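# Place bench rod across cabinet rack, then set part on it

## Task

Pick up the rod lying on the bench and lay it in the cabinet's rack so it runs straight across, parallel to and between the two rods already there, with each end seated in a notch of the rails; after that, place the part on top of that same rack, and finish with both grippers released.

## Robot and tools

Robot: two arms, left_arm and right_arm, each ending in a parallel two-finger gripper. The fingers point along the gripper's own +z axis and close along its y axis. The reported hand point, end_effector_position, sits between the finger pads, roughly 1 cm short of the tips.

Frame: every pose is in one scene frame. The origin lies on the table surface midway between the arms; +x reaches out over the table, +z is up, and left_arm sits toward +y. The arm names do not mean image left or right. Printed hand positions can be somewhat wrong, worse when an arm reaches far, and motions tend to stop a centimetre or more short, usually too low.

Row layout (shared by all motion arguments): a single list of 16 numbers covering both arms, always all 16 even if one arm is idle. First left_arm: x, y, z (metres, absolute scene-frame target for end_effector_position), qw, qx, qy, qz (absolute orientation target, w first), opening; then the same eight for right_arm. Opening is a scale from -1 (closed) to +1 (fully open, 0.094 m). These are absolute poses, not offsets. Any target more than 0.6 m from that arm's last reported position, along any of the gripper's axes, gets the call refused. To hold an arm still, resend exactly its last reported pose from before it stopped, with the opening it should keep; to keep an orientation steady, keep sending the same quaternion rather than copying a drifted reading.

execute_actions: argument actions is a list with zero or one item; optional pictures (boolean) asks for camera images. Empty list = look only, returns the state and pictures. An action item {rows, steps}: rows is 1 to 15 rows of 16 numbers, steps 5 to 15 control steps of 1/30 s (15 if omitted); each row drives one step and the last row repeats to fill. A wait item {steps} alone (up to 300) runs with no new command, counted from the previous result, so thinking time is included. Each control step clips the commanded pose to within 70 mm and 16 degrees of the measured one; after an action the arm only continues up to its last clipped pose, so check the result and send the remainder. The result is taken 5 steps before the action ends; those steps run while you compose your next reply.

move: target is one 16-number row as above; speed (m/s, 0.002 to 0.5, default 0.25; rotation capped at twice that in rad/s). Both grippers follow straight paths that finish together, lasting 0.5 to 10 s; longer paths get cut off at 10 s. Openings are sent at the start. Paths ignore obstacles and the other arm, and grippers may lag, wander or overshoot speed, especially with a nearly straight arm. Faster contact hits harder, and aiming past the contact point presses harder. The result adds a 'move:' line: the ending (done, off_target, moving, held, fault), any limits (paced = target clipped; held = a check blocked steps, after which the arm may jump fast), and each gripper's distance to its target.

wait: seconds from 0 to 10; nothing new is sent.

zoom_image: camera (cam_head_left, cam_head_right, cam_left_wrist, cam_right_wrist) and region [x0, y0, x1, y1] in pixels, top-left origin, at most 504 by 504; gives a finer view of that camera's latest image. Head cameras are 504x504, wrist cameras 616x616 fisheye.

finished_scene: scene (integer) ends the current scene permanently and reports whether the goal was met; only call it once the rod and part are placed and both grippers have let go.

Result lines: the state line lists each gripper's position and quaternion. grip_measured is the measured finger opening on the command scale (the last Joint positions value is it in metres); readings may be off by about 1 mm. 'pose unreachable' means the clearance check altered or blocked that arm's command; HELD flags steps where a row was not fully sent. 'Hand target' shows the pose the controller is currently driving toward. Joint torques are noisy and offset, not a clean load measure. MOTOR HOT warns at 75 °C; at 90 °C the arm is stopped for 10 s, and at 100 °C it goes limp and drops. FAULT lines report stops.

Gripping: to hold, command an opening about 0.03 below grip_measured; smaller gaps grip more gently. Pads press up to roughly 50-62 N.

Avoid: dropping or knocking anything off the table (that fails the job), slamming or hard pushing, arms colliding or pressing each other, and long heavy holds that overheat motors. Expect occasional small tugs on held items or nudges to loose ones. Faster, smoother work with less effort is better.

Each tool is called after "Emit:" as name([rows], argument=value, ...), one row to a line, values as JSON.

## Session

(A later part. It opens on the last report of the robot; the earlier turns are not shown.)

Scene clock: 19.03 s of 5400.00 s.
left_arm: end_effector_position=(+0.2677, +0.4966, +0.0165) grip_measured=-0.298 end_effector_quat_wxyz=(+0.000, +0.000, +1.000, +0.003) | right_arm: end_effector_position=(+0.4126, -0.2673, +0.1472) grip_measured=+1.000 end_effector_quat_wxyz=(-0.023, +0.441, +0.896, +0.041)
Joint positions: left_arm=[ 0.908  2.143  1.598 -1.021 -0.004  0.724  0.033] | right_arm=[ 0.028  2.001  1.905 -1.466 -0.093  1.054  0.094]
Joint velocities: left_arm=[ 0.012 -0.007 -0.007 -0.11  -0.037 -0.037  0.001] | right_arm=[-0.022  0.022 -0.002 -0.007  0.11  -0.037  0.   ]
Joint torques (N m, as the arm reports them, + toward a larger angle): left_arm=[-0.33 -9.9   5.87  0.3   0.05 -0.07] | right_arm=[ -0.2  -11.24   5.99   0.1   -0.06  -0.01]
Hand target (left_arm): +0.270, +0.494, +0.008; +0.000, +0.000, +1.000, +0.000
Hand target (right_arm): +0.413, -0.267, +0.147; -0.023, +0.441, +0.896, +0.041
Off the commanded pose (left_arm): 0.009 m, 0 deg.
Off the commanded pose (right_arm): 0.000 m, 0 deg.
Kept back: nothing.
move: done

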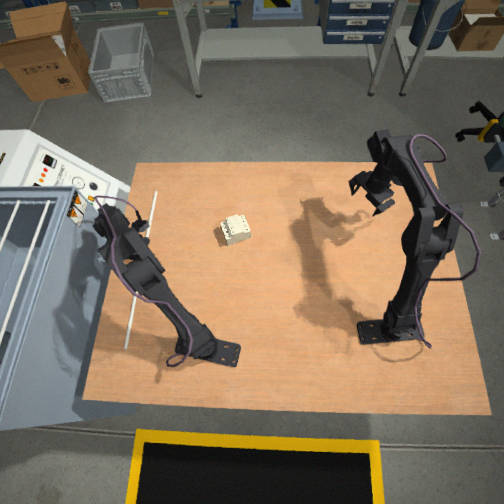

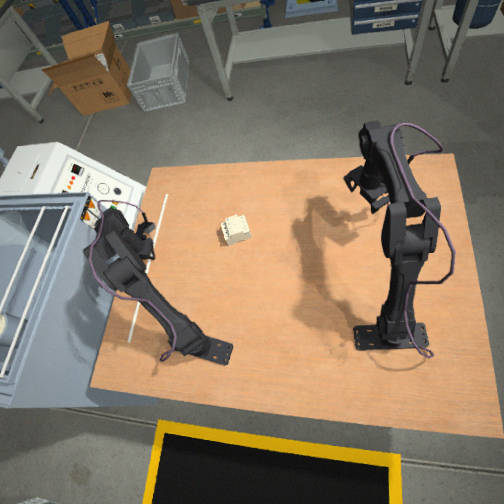

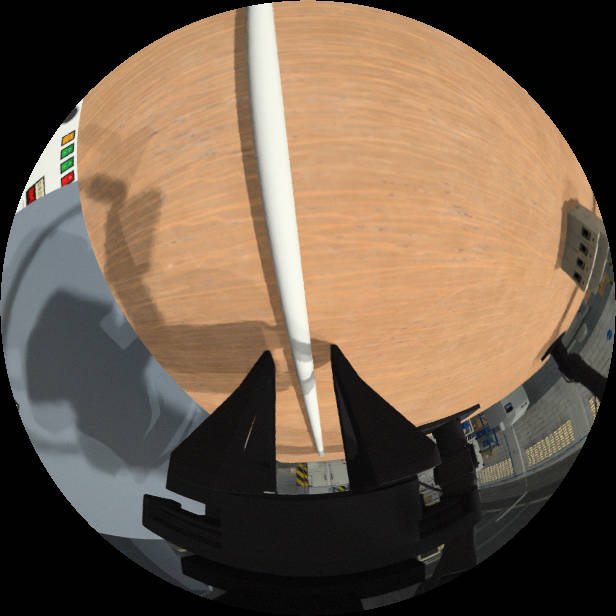

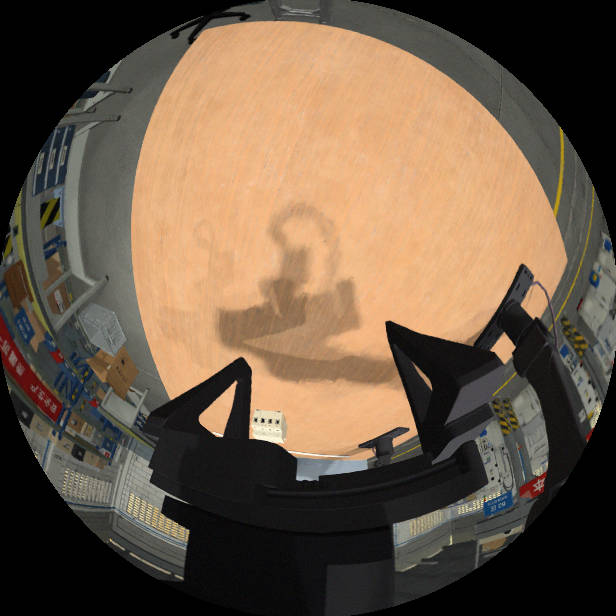

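Touching the table, it seems. Close.

Emit:
move(target=[0.27,0.494,0.011,0,0,1,0,-0.82, 0.4126,-0.2673,0.1472,-0.023,0.441,0.896,0.041,1], speed=0.015)

Scene clock: 21.67 s of 5400.00 s.
left_arm: end_effector_position=(+0.2677, +0.4967, +0.0165) grip_measured=-0.806 end_effector_quat_wxyz=(+0.000, +0.000, +1.000, +0.003) | right_arm: end_effector_position=(+0.4126, -0.2673, +0.1472) grip_measured=+1.000 end_effector_quat_wxyz=(-0.023, +0.441, +0.896, +0.041)
Joint positions: left_arm=[ 0.908  2.143  1.598 -1.021 -0.005  0.724  0.009] | right_arm=[ 0.028  2.001  1.905 -1.466 -0.093  1.054  0.094]
Joint velocities: left_arm=[-0.007 -0.002  0.012  0.037 -0.007 -0.022  0.   ] | right_arm=[-0.007  0.007  0.007 -0.051  0.051 -0.066  0.   ]
Joint torques (N m, as the arm reports them, + toward a larger angle): left_arm=[ -0.4  -10.23   6.46   0.2    0.06  -0.06] | right_arm=[ -0.11 -11.1    5.9    0.12  -0.1   -0.01]
Hand target (left_arm): +0.270, +0.494, +0.011; +0.000, -0.000, +1.000, -0.000
Hand target (right_arm): +0.413, -0.267, +0.147; -0.023, +0.441, +0.896, +0.041
Off the commanded pose (left_arm): 0.007 m, 0 deg.
Off the commanded pose (right_arm): 0.000 m, 0 deg.
Kept back: nothing.
move: done

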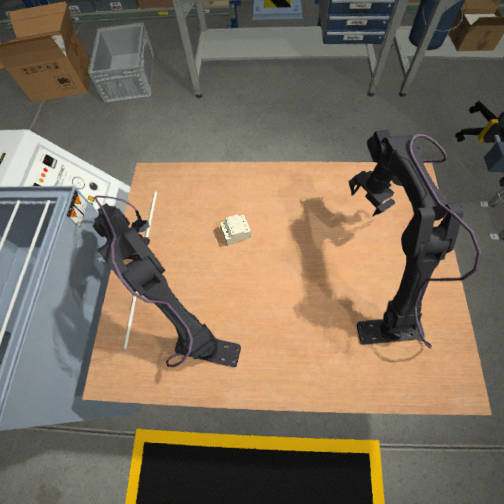

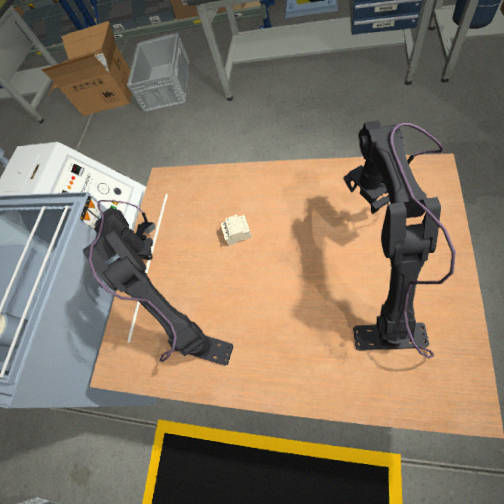

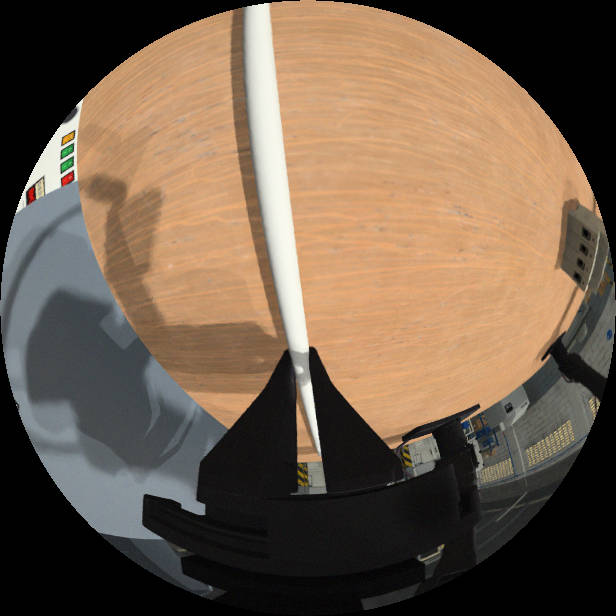

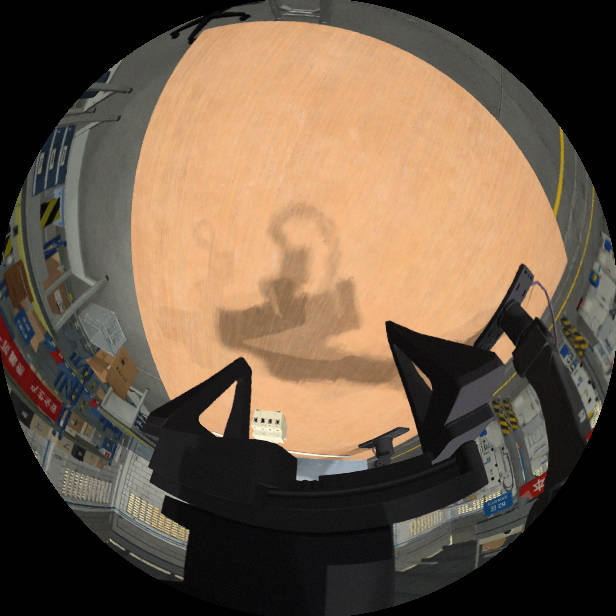

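Emit:
move(target=[0.25,0.52,0.10,0,0,0.996,0.087,-0.845, 0.4126,-0.2673,0.1472,-0.023,0.441,0.896,0.041,1], speed=0.1)

Emit:
move(target=[0.15,0.6,0.33,0,0,0.93,0.367,-0.845, 0.4126,-0.2673,0.1472,-0.023,0.441,0.896,0.041,1], speed=0.15)

Emit:
move(target=[0.10,0.81,0.31,0,0,0.887,0.462,-0.845, 0.4126,-0.2673,0.1472,-0.023,0.441,0.896,0.041,1], speed=0.12)

Scene clock: 23.33 s of 5400.00 s.
left_arm: end_effector_position=(+0.2529, +0.5116, +0.0849) grip_measured=-0.817 end_effector_quat_wxyz=(-0.008, +0.005, +0.997, +0.075) | right_arm: end_effector_position=(+0.4126, -0.2673, +0.1472) grip_measured=+1.000 end_effector_quat_wxyz=(-0.023, +0.441, +0.896, +0.041)
Joint positions: left_arm=[ 0.908  2.003  1.654 -1.133 -0.123  0.738  0.009] | right_arm=[ 0.028  2.001  1.905 -1.466 -0.093  1.054  0.094]
Joint velocities: left_arm=[-0.012  0.012 -0.002  0.007  0.022  0.007 -0.001] | right_arm=[-0.012 -0.002  0.007 -0.081 -0.037  0.051  0.   ]
Joint torques (N m, as the arm reports them, + toward a larger angle): left_arm=[  1.24 -12.26   9.44   0.12  -0.1    0.12] | right_arm=[ -0.01 -11.17   5.81   0.18  -0.12   0.03]
Hand target (left_arm): +0.249, +0.519, +0.100; -0.001, +0.001, +0.996, +0.087
Hand target (right_arm): +0.413, -0.267, +0.147; -0.023, +0.441, +0.896, +0.041
Off the commanded pose (left_arm): 0.018 m, 2 deg.
Off the commanded pose (right_arm): 0.000 m, 0 deg.
Kept back: nothing.
move: off_target (left_arm)

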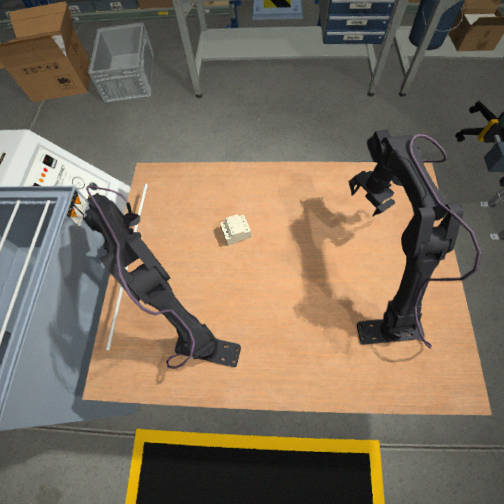

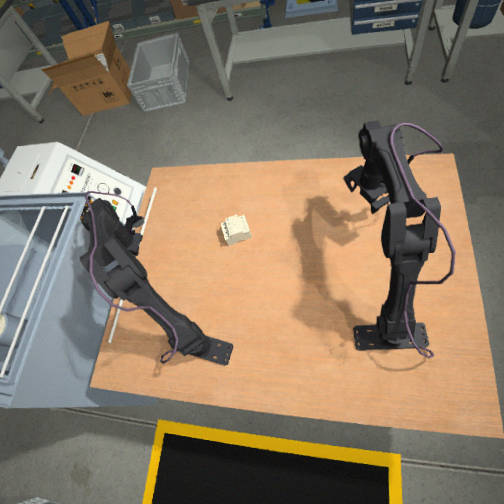

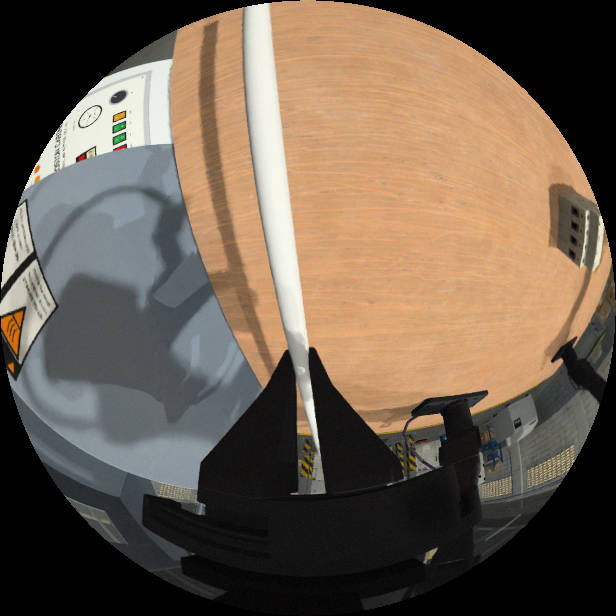

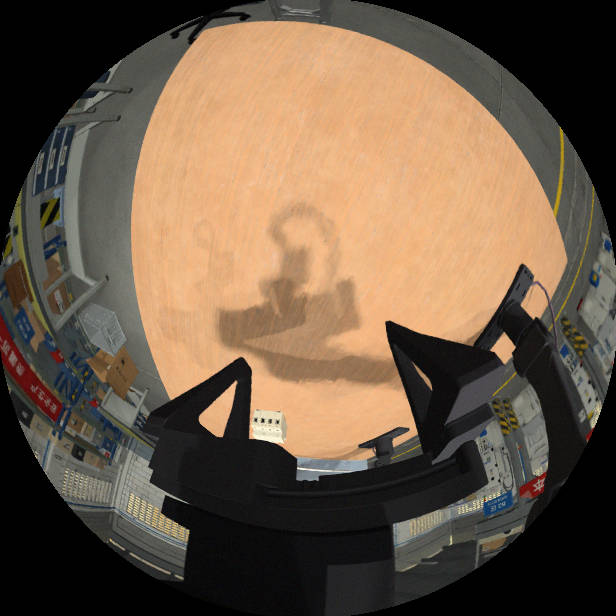

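Scene clock: 25.80 s of 5400.00 s.
left_arm: end_effector_position=(+0.1556, +0.5972, +0.3128) grip_measured=-0.817 end_effector_quat_wxyz=(-0.006, +0.009, +0.936, +0.352) | right_arm: end_effector_position=(+0.4126, -0.2673, +0.1472) grip_measured=+1.000 end_effector_quat_wxyz=(-0.023, +0.441, +0.896, +0.041)
Joint positions: left_arm=[ 1.104  1.712  1.989 -1.242 -0.416  1.07   0.009] | right_arm=[ 0.028  2.001  1.905 -1.466 -0.093  1.054  0.094]
Joint velocities: left_arm=[-0.002 -0.002 -0.017  0.022 -0.007  0.066 -0.   ] | right_arm=[-0.012  0.002  0.002  0.066 -0.007  0.022  0.   ]
Joint torques (N m, as the arm reports them, + toward a larger angle): left_arm=[ 0.81 -9.49  9.66  0.91 -0.27  0.08] | right_arm=[ -0.06 -11.3    6.01   0.12  -0.08  -0.01]
Hand target (left_arm): +0.147, +0.597, +0.329; -0.004, +0.002, +0.929, +0.369
Hand target (right_arm): +0.413, -0.267, +0.147; -0.023, +0.441, +0.896, +0.041
Off the commanded pose (left_arm): 0.018 m, 2 deg.
Off the commanded pose (right_arm): 0.000 m, 0 deg.
Kept back: nothing.
move: off_target (left_arm)

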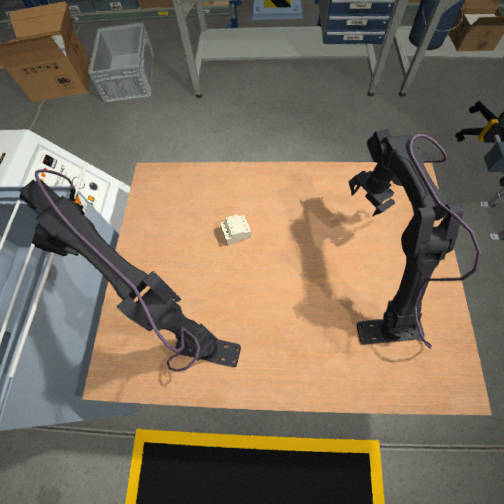

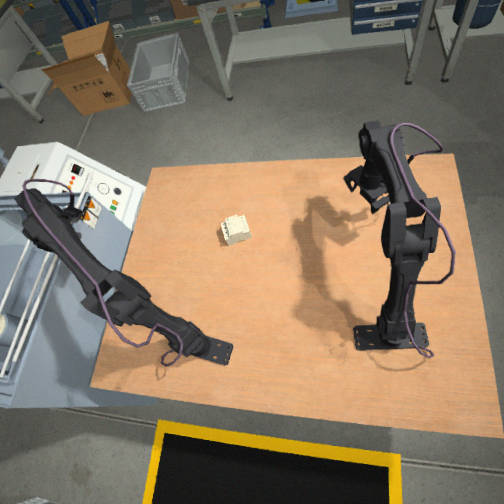

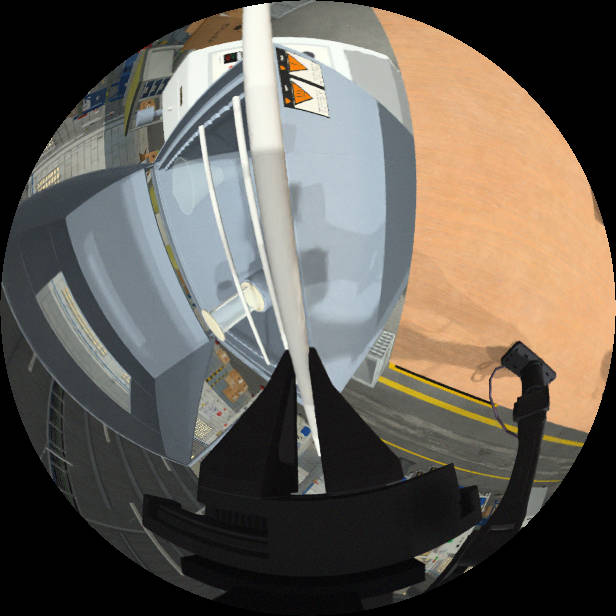

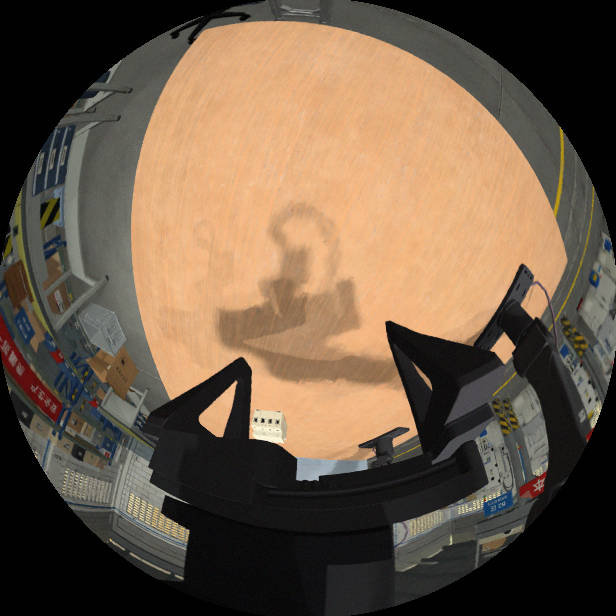

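Scene clock: 28.33 s of 5400.00 s.
left_arm: end_effector_position=(+0.0998, +0.8059, +0.2994) grip_measured=-0.817 end_effector_quat_wxyz=(-0.007, +0.003, +0.893, +0.450) | right_arm: end_effector_position=(+0.4126, -0.2673, +0.1472) grip_measured=+1.000 end_effector_quat_wxyz=(-0.023, +0.441, +0.896, +0.041)
Joint positions: left_arm=[ 1.45   2.211  2.459 -0.91  -0.254  1.396  0.009] | right_arm=[ 0.028  2.001  1.905 -1.466 -0.093  1.054  0.094]
Joint velocities: left_arm=[-0.007 -0.002 -0.007  0.022 -0.037  0.007  0.001] | right_arm=[-0.007 -0.017  0.002  0.037 -0.037 -0.022  0.   ]
Joint torques (N m, as the arm reports them, + toward a larger angle): left_arm=[  0.6  -12.25  10.54   1.34   0.     0.05] | right_arm=[ -0.27 -11.08   5.86   0.13  -0.09  -0.04]
Hand target (left_arm): +0.097, +0.809, +0.312; -0.003, +0.001, +0.886, +0.464
Hand target (right_arm): +0.413, -0.267, +0.147; -0.023, +0.441, +0.896, +0.041
Off the commanded pose (left_arm): 0.011 m, 2 deg.
Off the commanded pose (right_arm): 0.000 m, 0 deg.
Kept back: nothing.
move: off_target (left_arm)

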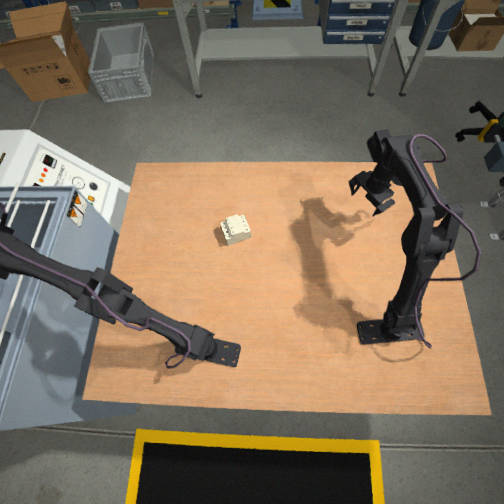

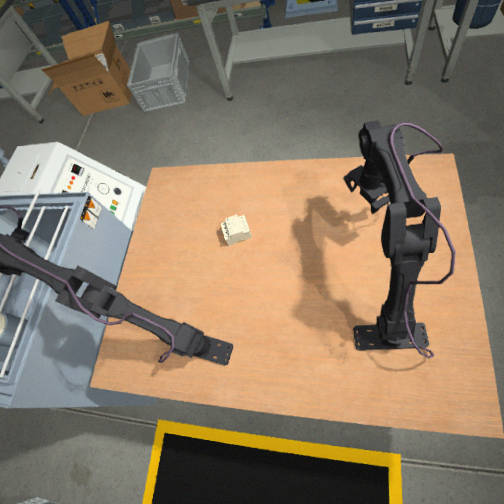

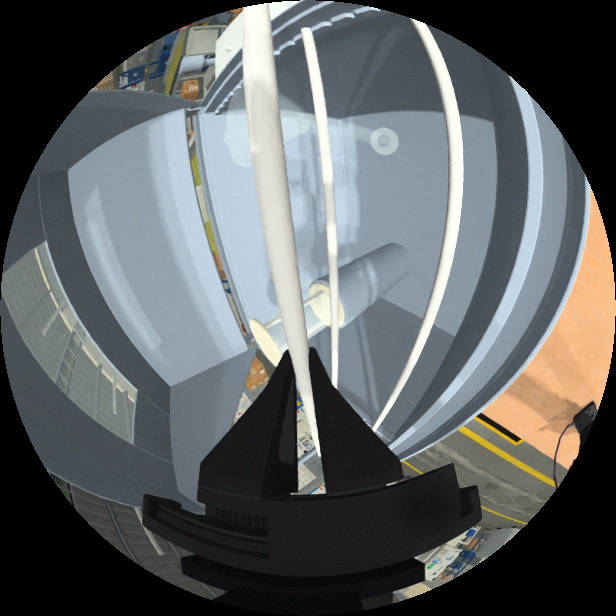

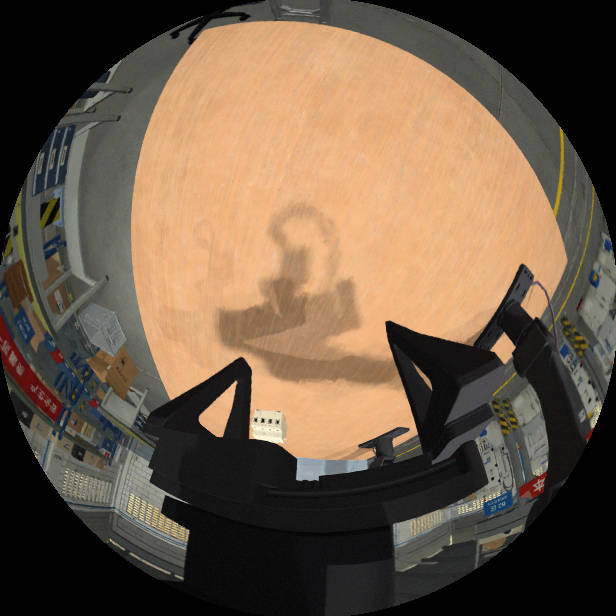

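Emit:
move(target=[0.09,0.81,0.26,0,0,0.906,0.423,-0.845, 0.4126,-0.2673,0.1472,-0.023,0.441,0.896,0.041,1], speed=0.05)

Emit:
zoom_image(camera="cam_head_right", region=[0, 160, 100, 260])

Emit:
zoom_image(camera="cam_head_left", region=[0, 160, 100, 260])

Scene clock: 29.90 s of 5400.00 s.
left_arm: end_effector_position=(+0.0941, +0.8058, +0.2420) grip_measured=-0.817 end_effector_quat_wxyz=(-0.009, +0.009, +0.917, +0.399) | right_arm: end_effector_position=(+0.4126, -0.2673, +0.1472) grip_measured=+1.000 end_effector_quat_wxyz=(-0.023, +0.441, +0.896, +0.041)
Joint positions: left_arm=[ 1.47   2.211  2.303 -0.865 -0.216  1.396  0.009] | right_arm=[ 0.028  2.001  1.905 -1.466 -0.093  1.054  0.094]
Joint velocities: left_arm=[ 0.007 -0.002 -0.002 -0.037 -0.037 -0.037 -0.001] | right_arm=[-0.007  0.007 -0.007 -0.037 -0.095 -0.022  0.   ]
Joint torques (N m, as the arm reports them, + toward a larger angle): left_arm=[  0.77 -14.71   7.83   1.43   0.    -0.03] | right_arm=[ -0.18 -11.19   5.94   0.1   -0.06  -0.04]
Hand target (left_arm): +0.090, +0.810, +0.260; +0.000, +0.000, +0.906, +0.423
Hand target (right_arm): +0.413, -0.267, +0.147; -0.023, +0.441, +0.896, +0.041
Off the commanded pose (left_arm): 0.019 m, 3 deg.
Off the commanded pose (right_arm): 0.000 m, 0 deg.
Kept back: nothing.
move: off_target (left_arm)

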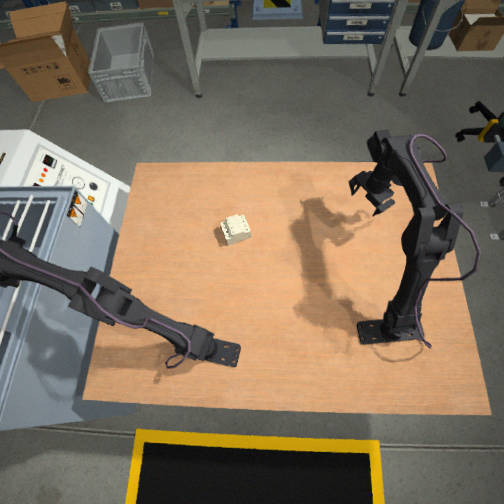

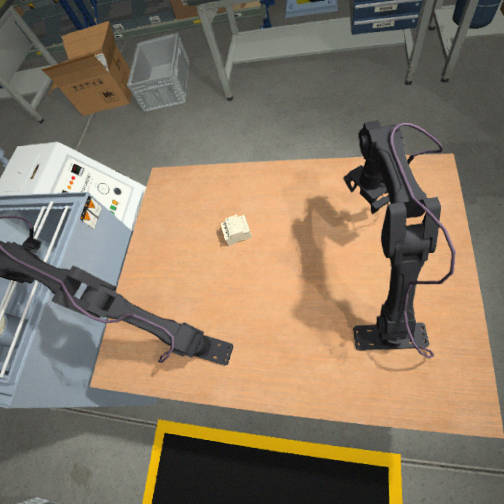

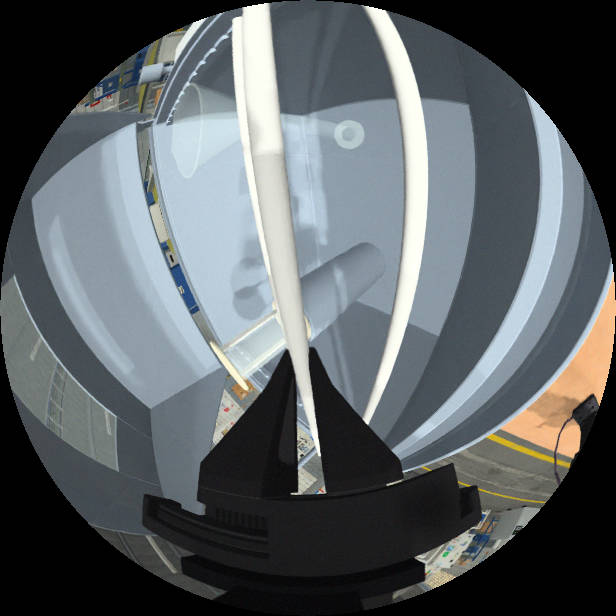

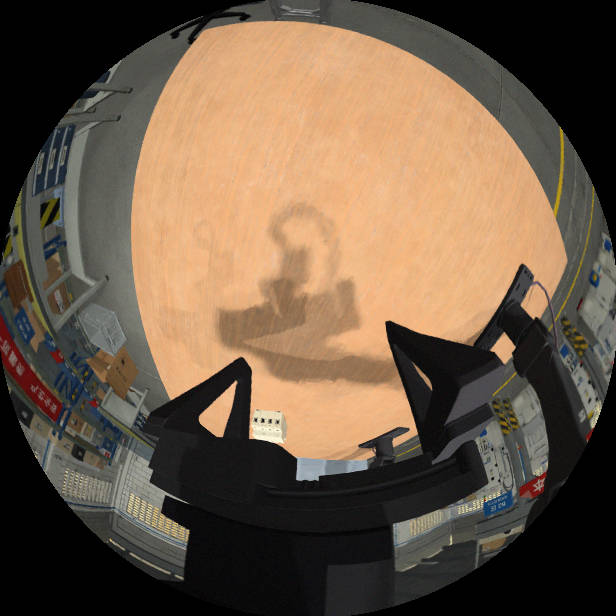

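Region (0, 160, 100, 260) of cam_head_right's 504x504 image, scaled by 5.040, with more detail than that image has.

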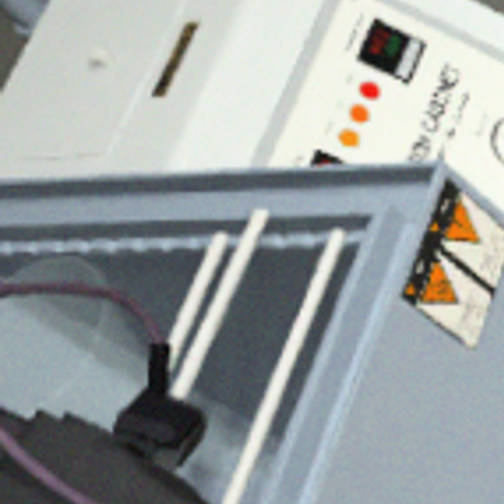

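Region (0, 160, 100, 260) of cam_head_left's 504x504 image, scaled by 5.040, with more detail than that image has.

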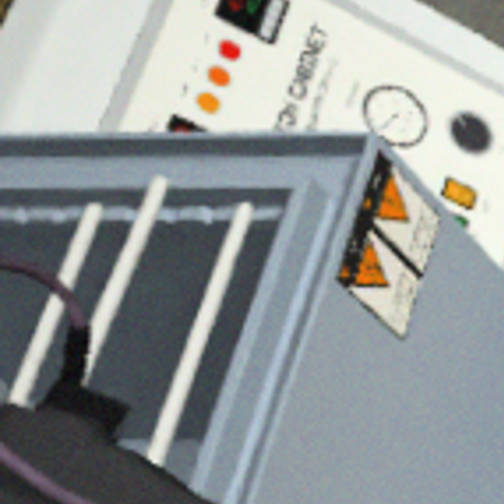

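Emit:
move(target=[0.09,0.822,0.243,0.008,-0.005,0.906,0.423,-0.845, 0.4126,-0.2673,0.1472,-0.023,0.441,0.896,0.041,1], speed=0.02)

Emit:
zoom_image(camera="cam_head_left", region=[0, 160, 100, 260])

Emit:
zoom_image(camera="cam_left_wrist", region=[240, 370, 430, 500])

Scene clock: 32.07 s of 5400.00 s.
left_arm: end_effector_position=(+0.0933, +0.8145, +0.2440) grip_measured=-0.817 end_effector_quat_wxyz=(+0.001, +0.005, +0.910, +0.414) | right_arm: end_effector_position=(+0.4126, -0.2673, +0.1472) grip_measured=+1.000 end_effector_quat_wxyz=(-0.023, +0.441, +0.896, +0.041)
Joint positions: left_arm=[ 1.481  2.211  2.284 -0.807 -0.2    1.396  0.009] | right_arm=[ 0.028  2.001  1.905 -1.466 -0.093  1.054  0.094]
Joint velocities: left_arm=[-0.012 -0.002 -0.002 -0.022 -0.081 -0.007 -0.002] | right_arm=[ 0.012 -0.002  0.007  0.007 -0.007  0.037  0.   ]
Joint torques (N m, as the arm reports them, + toward a larger angle): left_arm=[  0.89 -12.12   7.86   1.47   0.02  -0.1 ] | right_arm=[ -0.08 -11.35   5.76   0.15  -0.1   -0.01]
Hand target (left_arm): +0.090, +0.822, +0.243; +0.007, -0.005, +0.906, +0.423
Hand target (right_arm): +0.413, -0.267, +0.147; -0.023, +0.441, +0.896, +0.041
Off the commanded pose (left_arm): 0.008 m, 2 deg.
Off the commanded pose (right_arm): 0.000 m, 0 deg.
Kept back: nothing.
move: done

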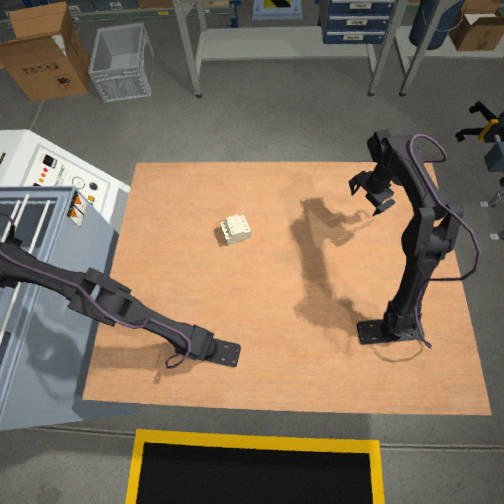

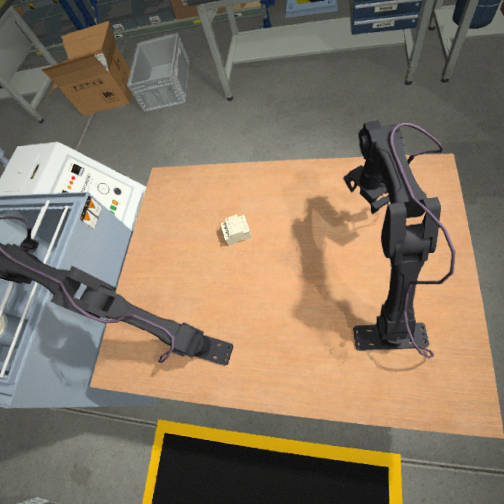

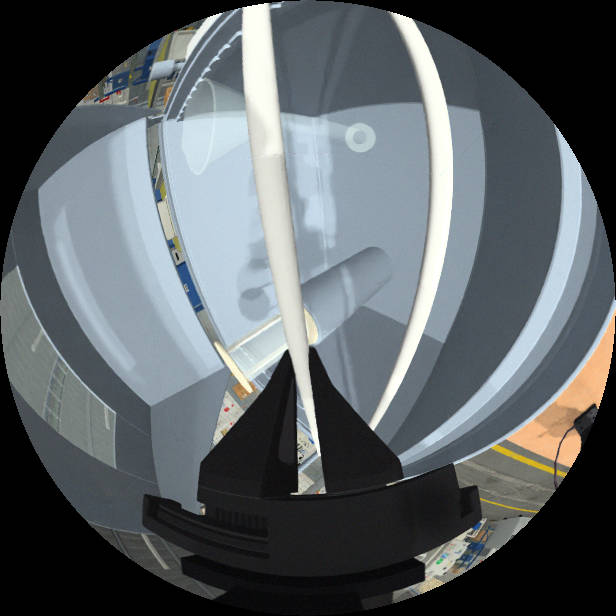

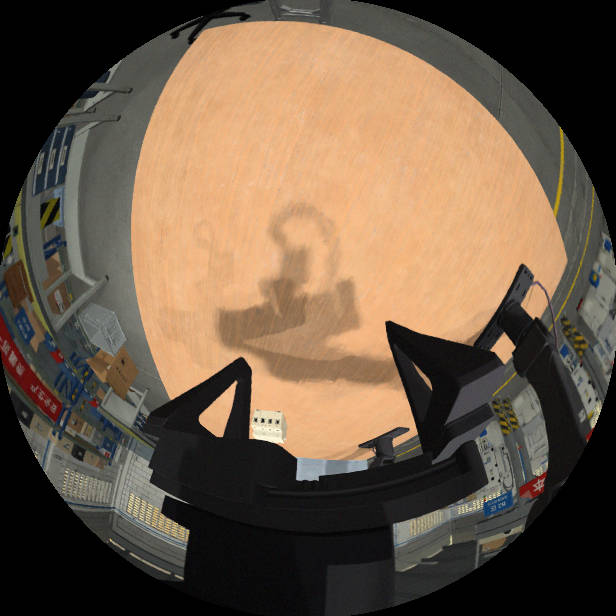

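Region (0, 160, 100, 260) of cam_head_left's 504x504 image, scaled by 5.040, with more detail than that image has.

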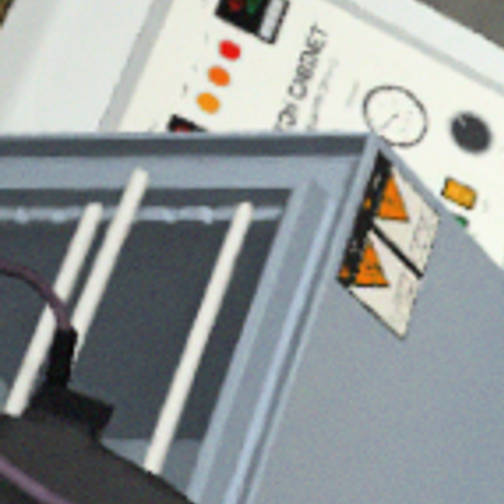

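Region (240, 370, 430, 500) of cam_left_wrist's 616x616 image, scaled by 2.653, with more detail than that image has; it fills the top 345 rows of this view, and the rest is white.

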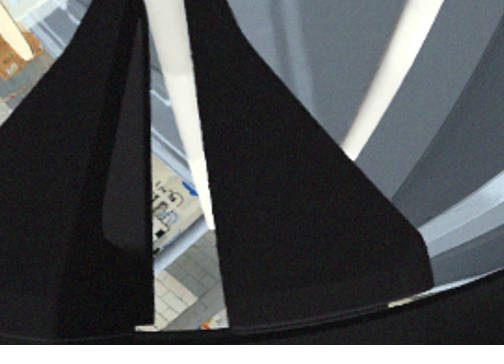

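Emit:
move(target=[0.09,0.822,0.225,0.008,-0.005,0.906,0.423,-0.845, 0.4126,-0.2673,0.1472,-0.023,0.441,0.896,0.041,1], speed=0.02)

Emit:
zoom_image(camera="cam_head_left", region=[0, 160, 100, 260])

Emit:
zoom_image(camera="cam_head_right", region=[0, 190, 100, 390])

Emit:
zoom_image(camera="cam_left_wrist", region=[270, 400, 370, 500])

Scene clock: 33.57 s of 5400.00 s.
left_arm: end_effector_position=(+0.0936, +0.8177, +0.2120) grip_measured=-0.817 end_effector_quat_wxyz=(-0.003, +0.006, +0.915, +0.404) | right_arm: end_effector_position=(+0.4126, -0.2673, +0.1472) grip_measured=+1.000 end_effector_quat_wxyz=(-0.023, +0.441, +0.896, +0.041)
Joint positions: left_arm=[ 1.481  2.211  2.17  -0.717 -0.203  1.396  0.009] | right_arm=[ 0.028  2.001  1.905 -1.466 -0.093  1.054  0.094]
Joint velocities: left_arm=[-0.002  0.002 -0.002  0.037 -0.007 -0.022 -0.002] | right_arm=[ 0.007  0.007  0.007 -0.037 -0.022 -0.051  0.   ]
Joint torques (N m, as the arm reports them, + toward a larger angle): left_arm=[  0.85 -14.43   7.79   1.45   0.05  -0.1 ] | right_arm=[ -0.31 -11.33   5.8    0.1   -0.1   -0.01]
Hand target (left_arm): +0.090, +0.822, +0.225; +0.008, -0.005, +0.906, +0.423
Hand target (right_arm): +0.413, -0.267, +0.147; -0.023, +0.441, +0.896, +0.041
Off the commanded pose (left_arm): 0.014 m, 3 deg.
Off the commanded pose (right_arm): 0.000 m, 0 deg.
Kept back: nothing.
move: off_target (left_arm)

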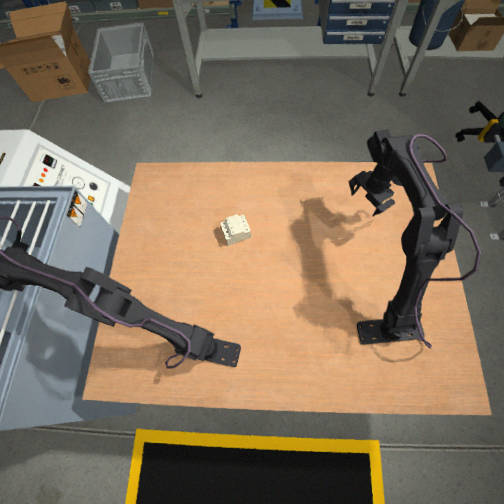

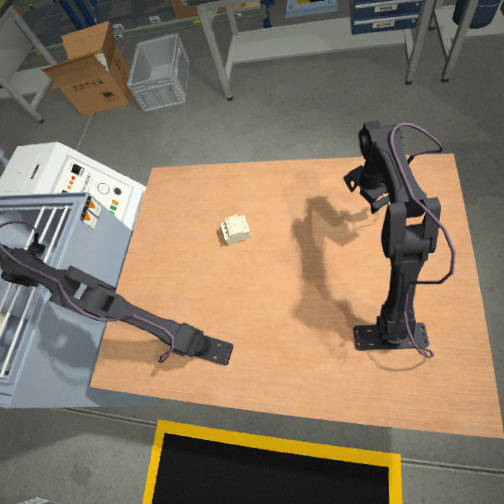

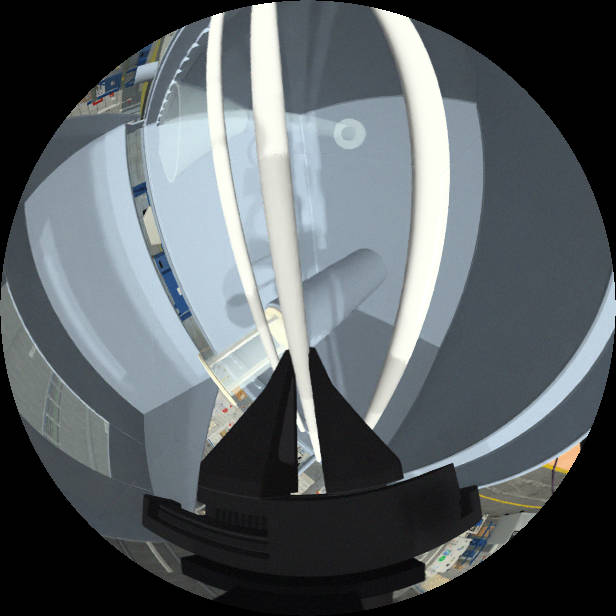

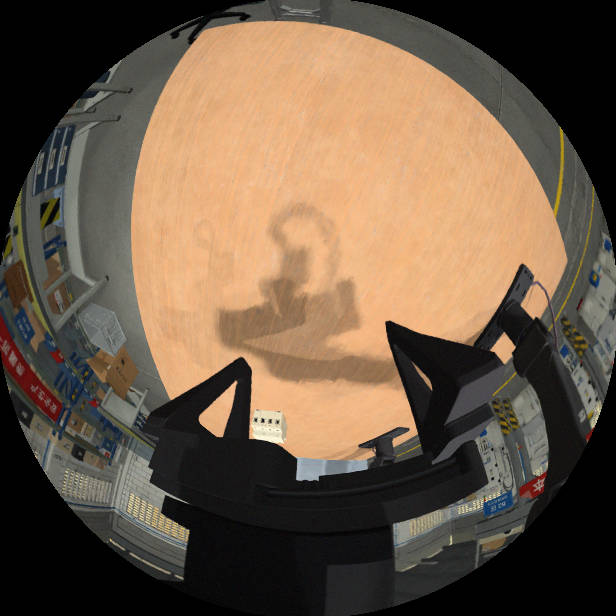

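Region (0, 160, 100, 260) of cam_head_left's 504x504 image, scaled by 5.040, with more detail than that image has.

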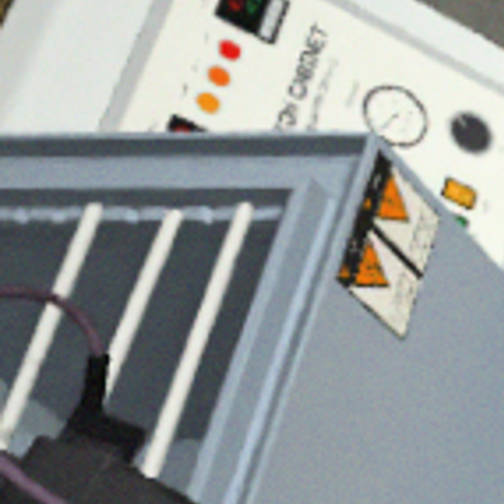

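Region (0, 190, 100, 390) of cam_head_right's 504x504 image, scaled by 2.520, with more detail than that image has.

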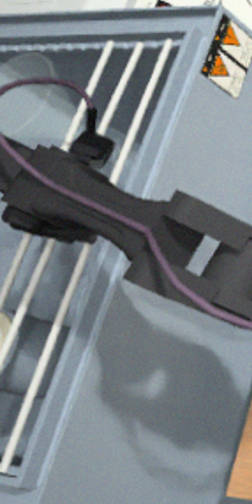

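Region (270, 400, 370, 500) of cam_left_wrist's 616x616 image, scaled by 5.040, with more detail than that image has.

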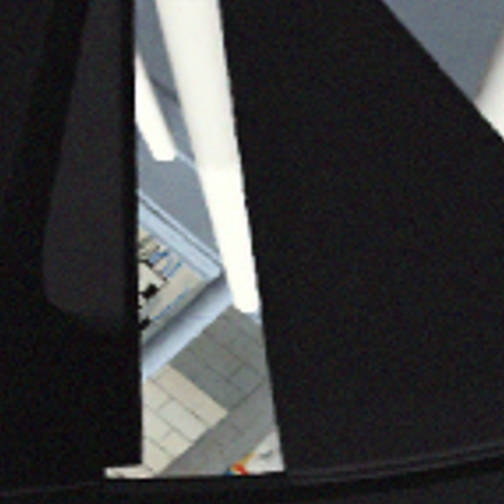

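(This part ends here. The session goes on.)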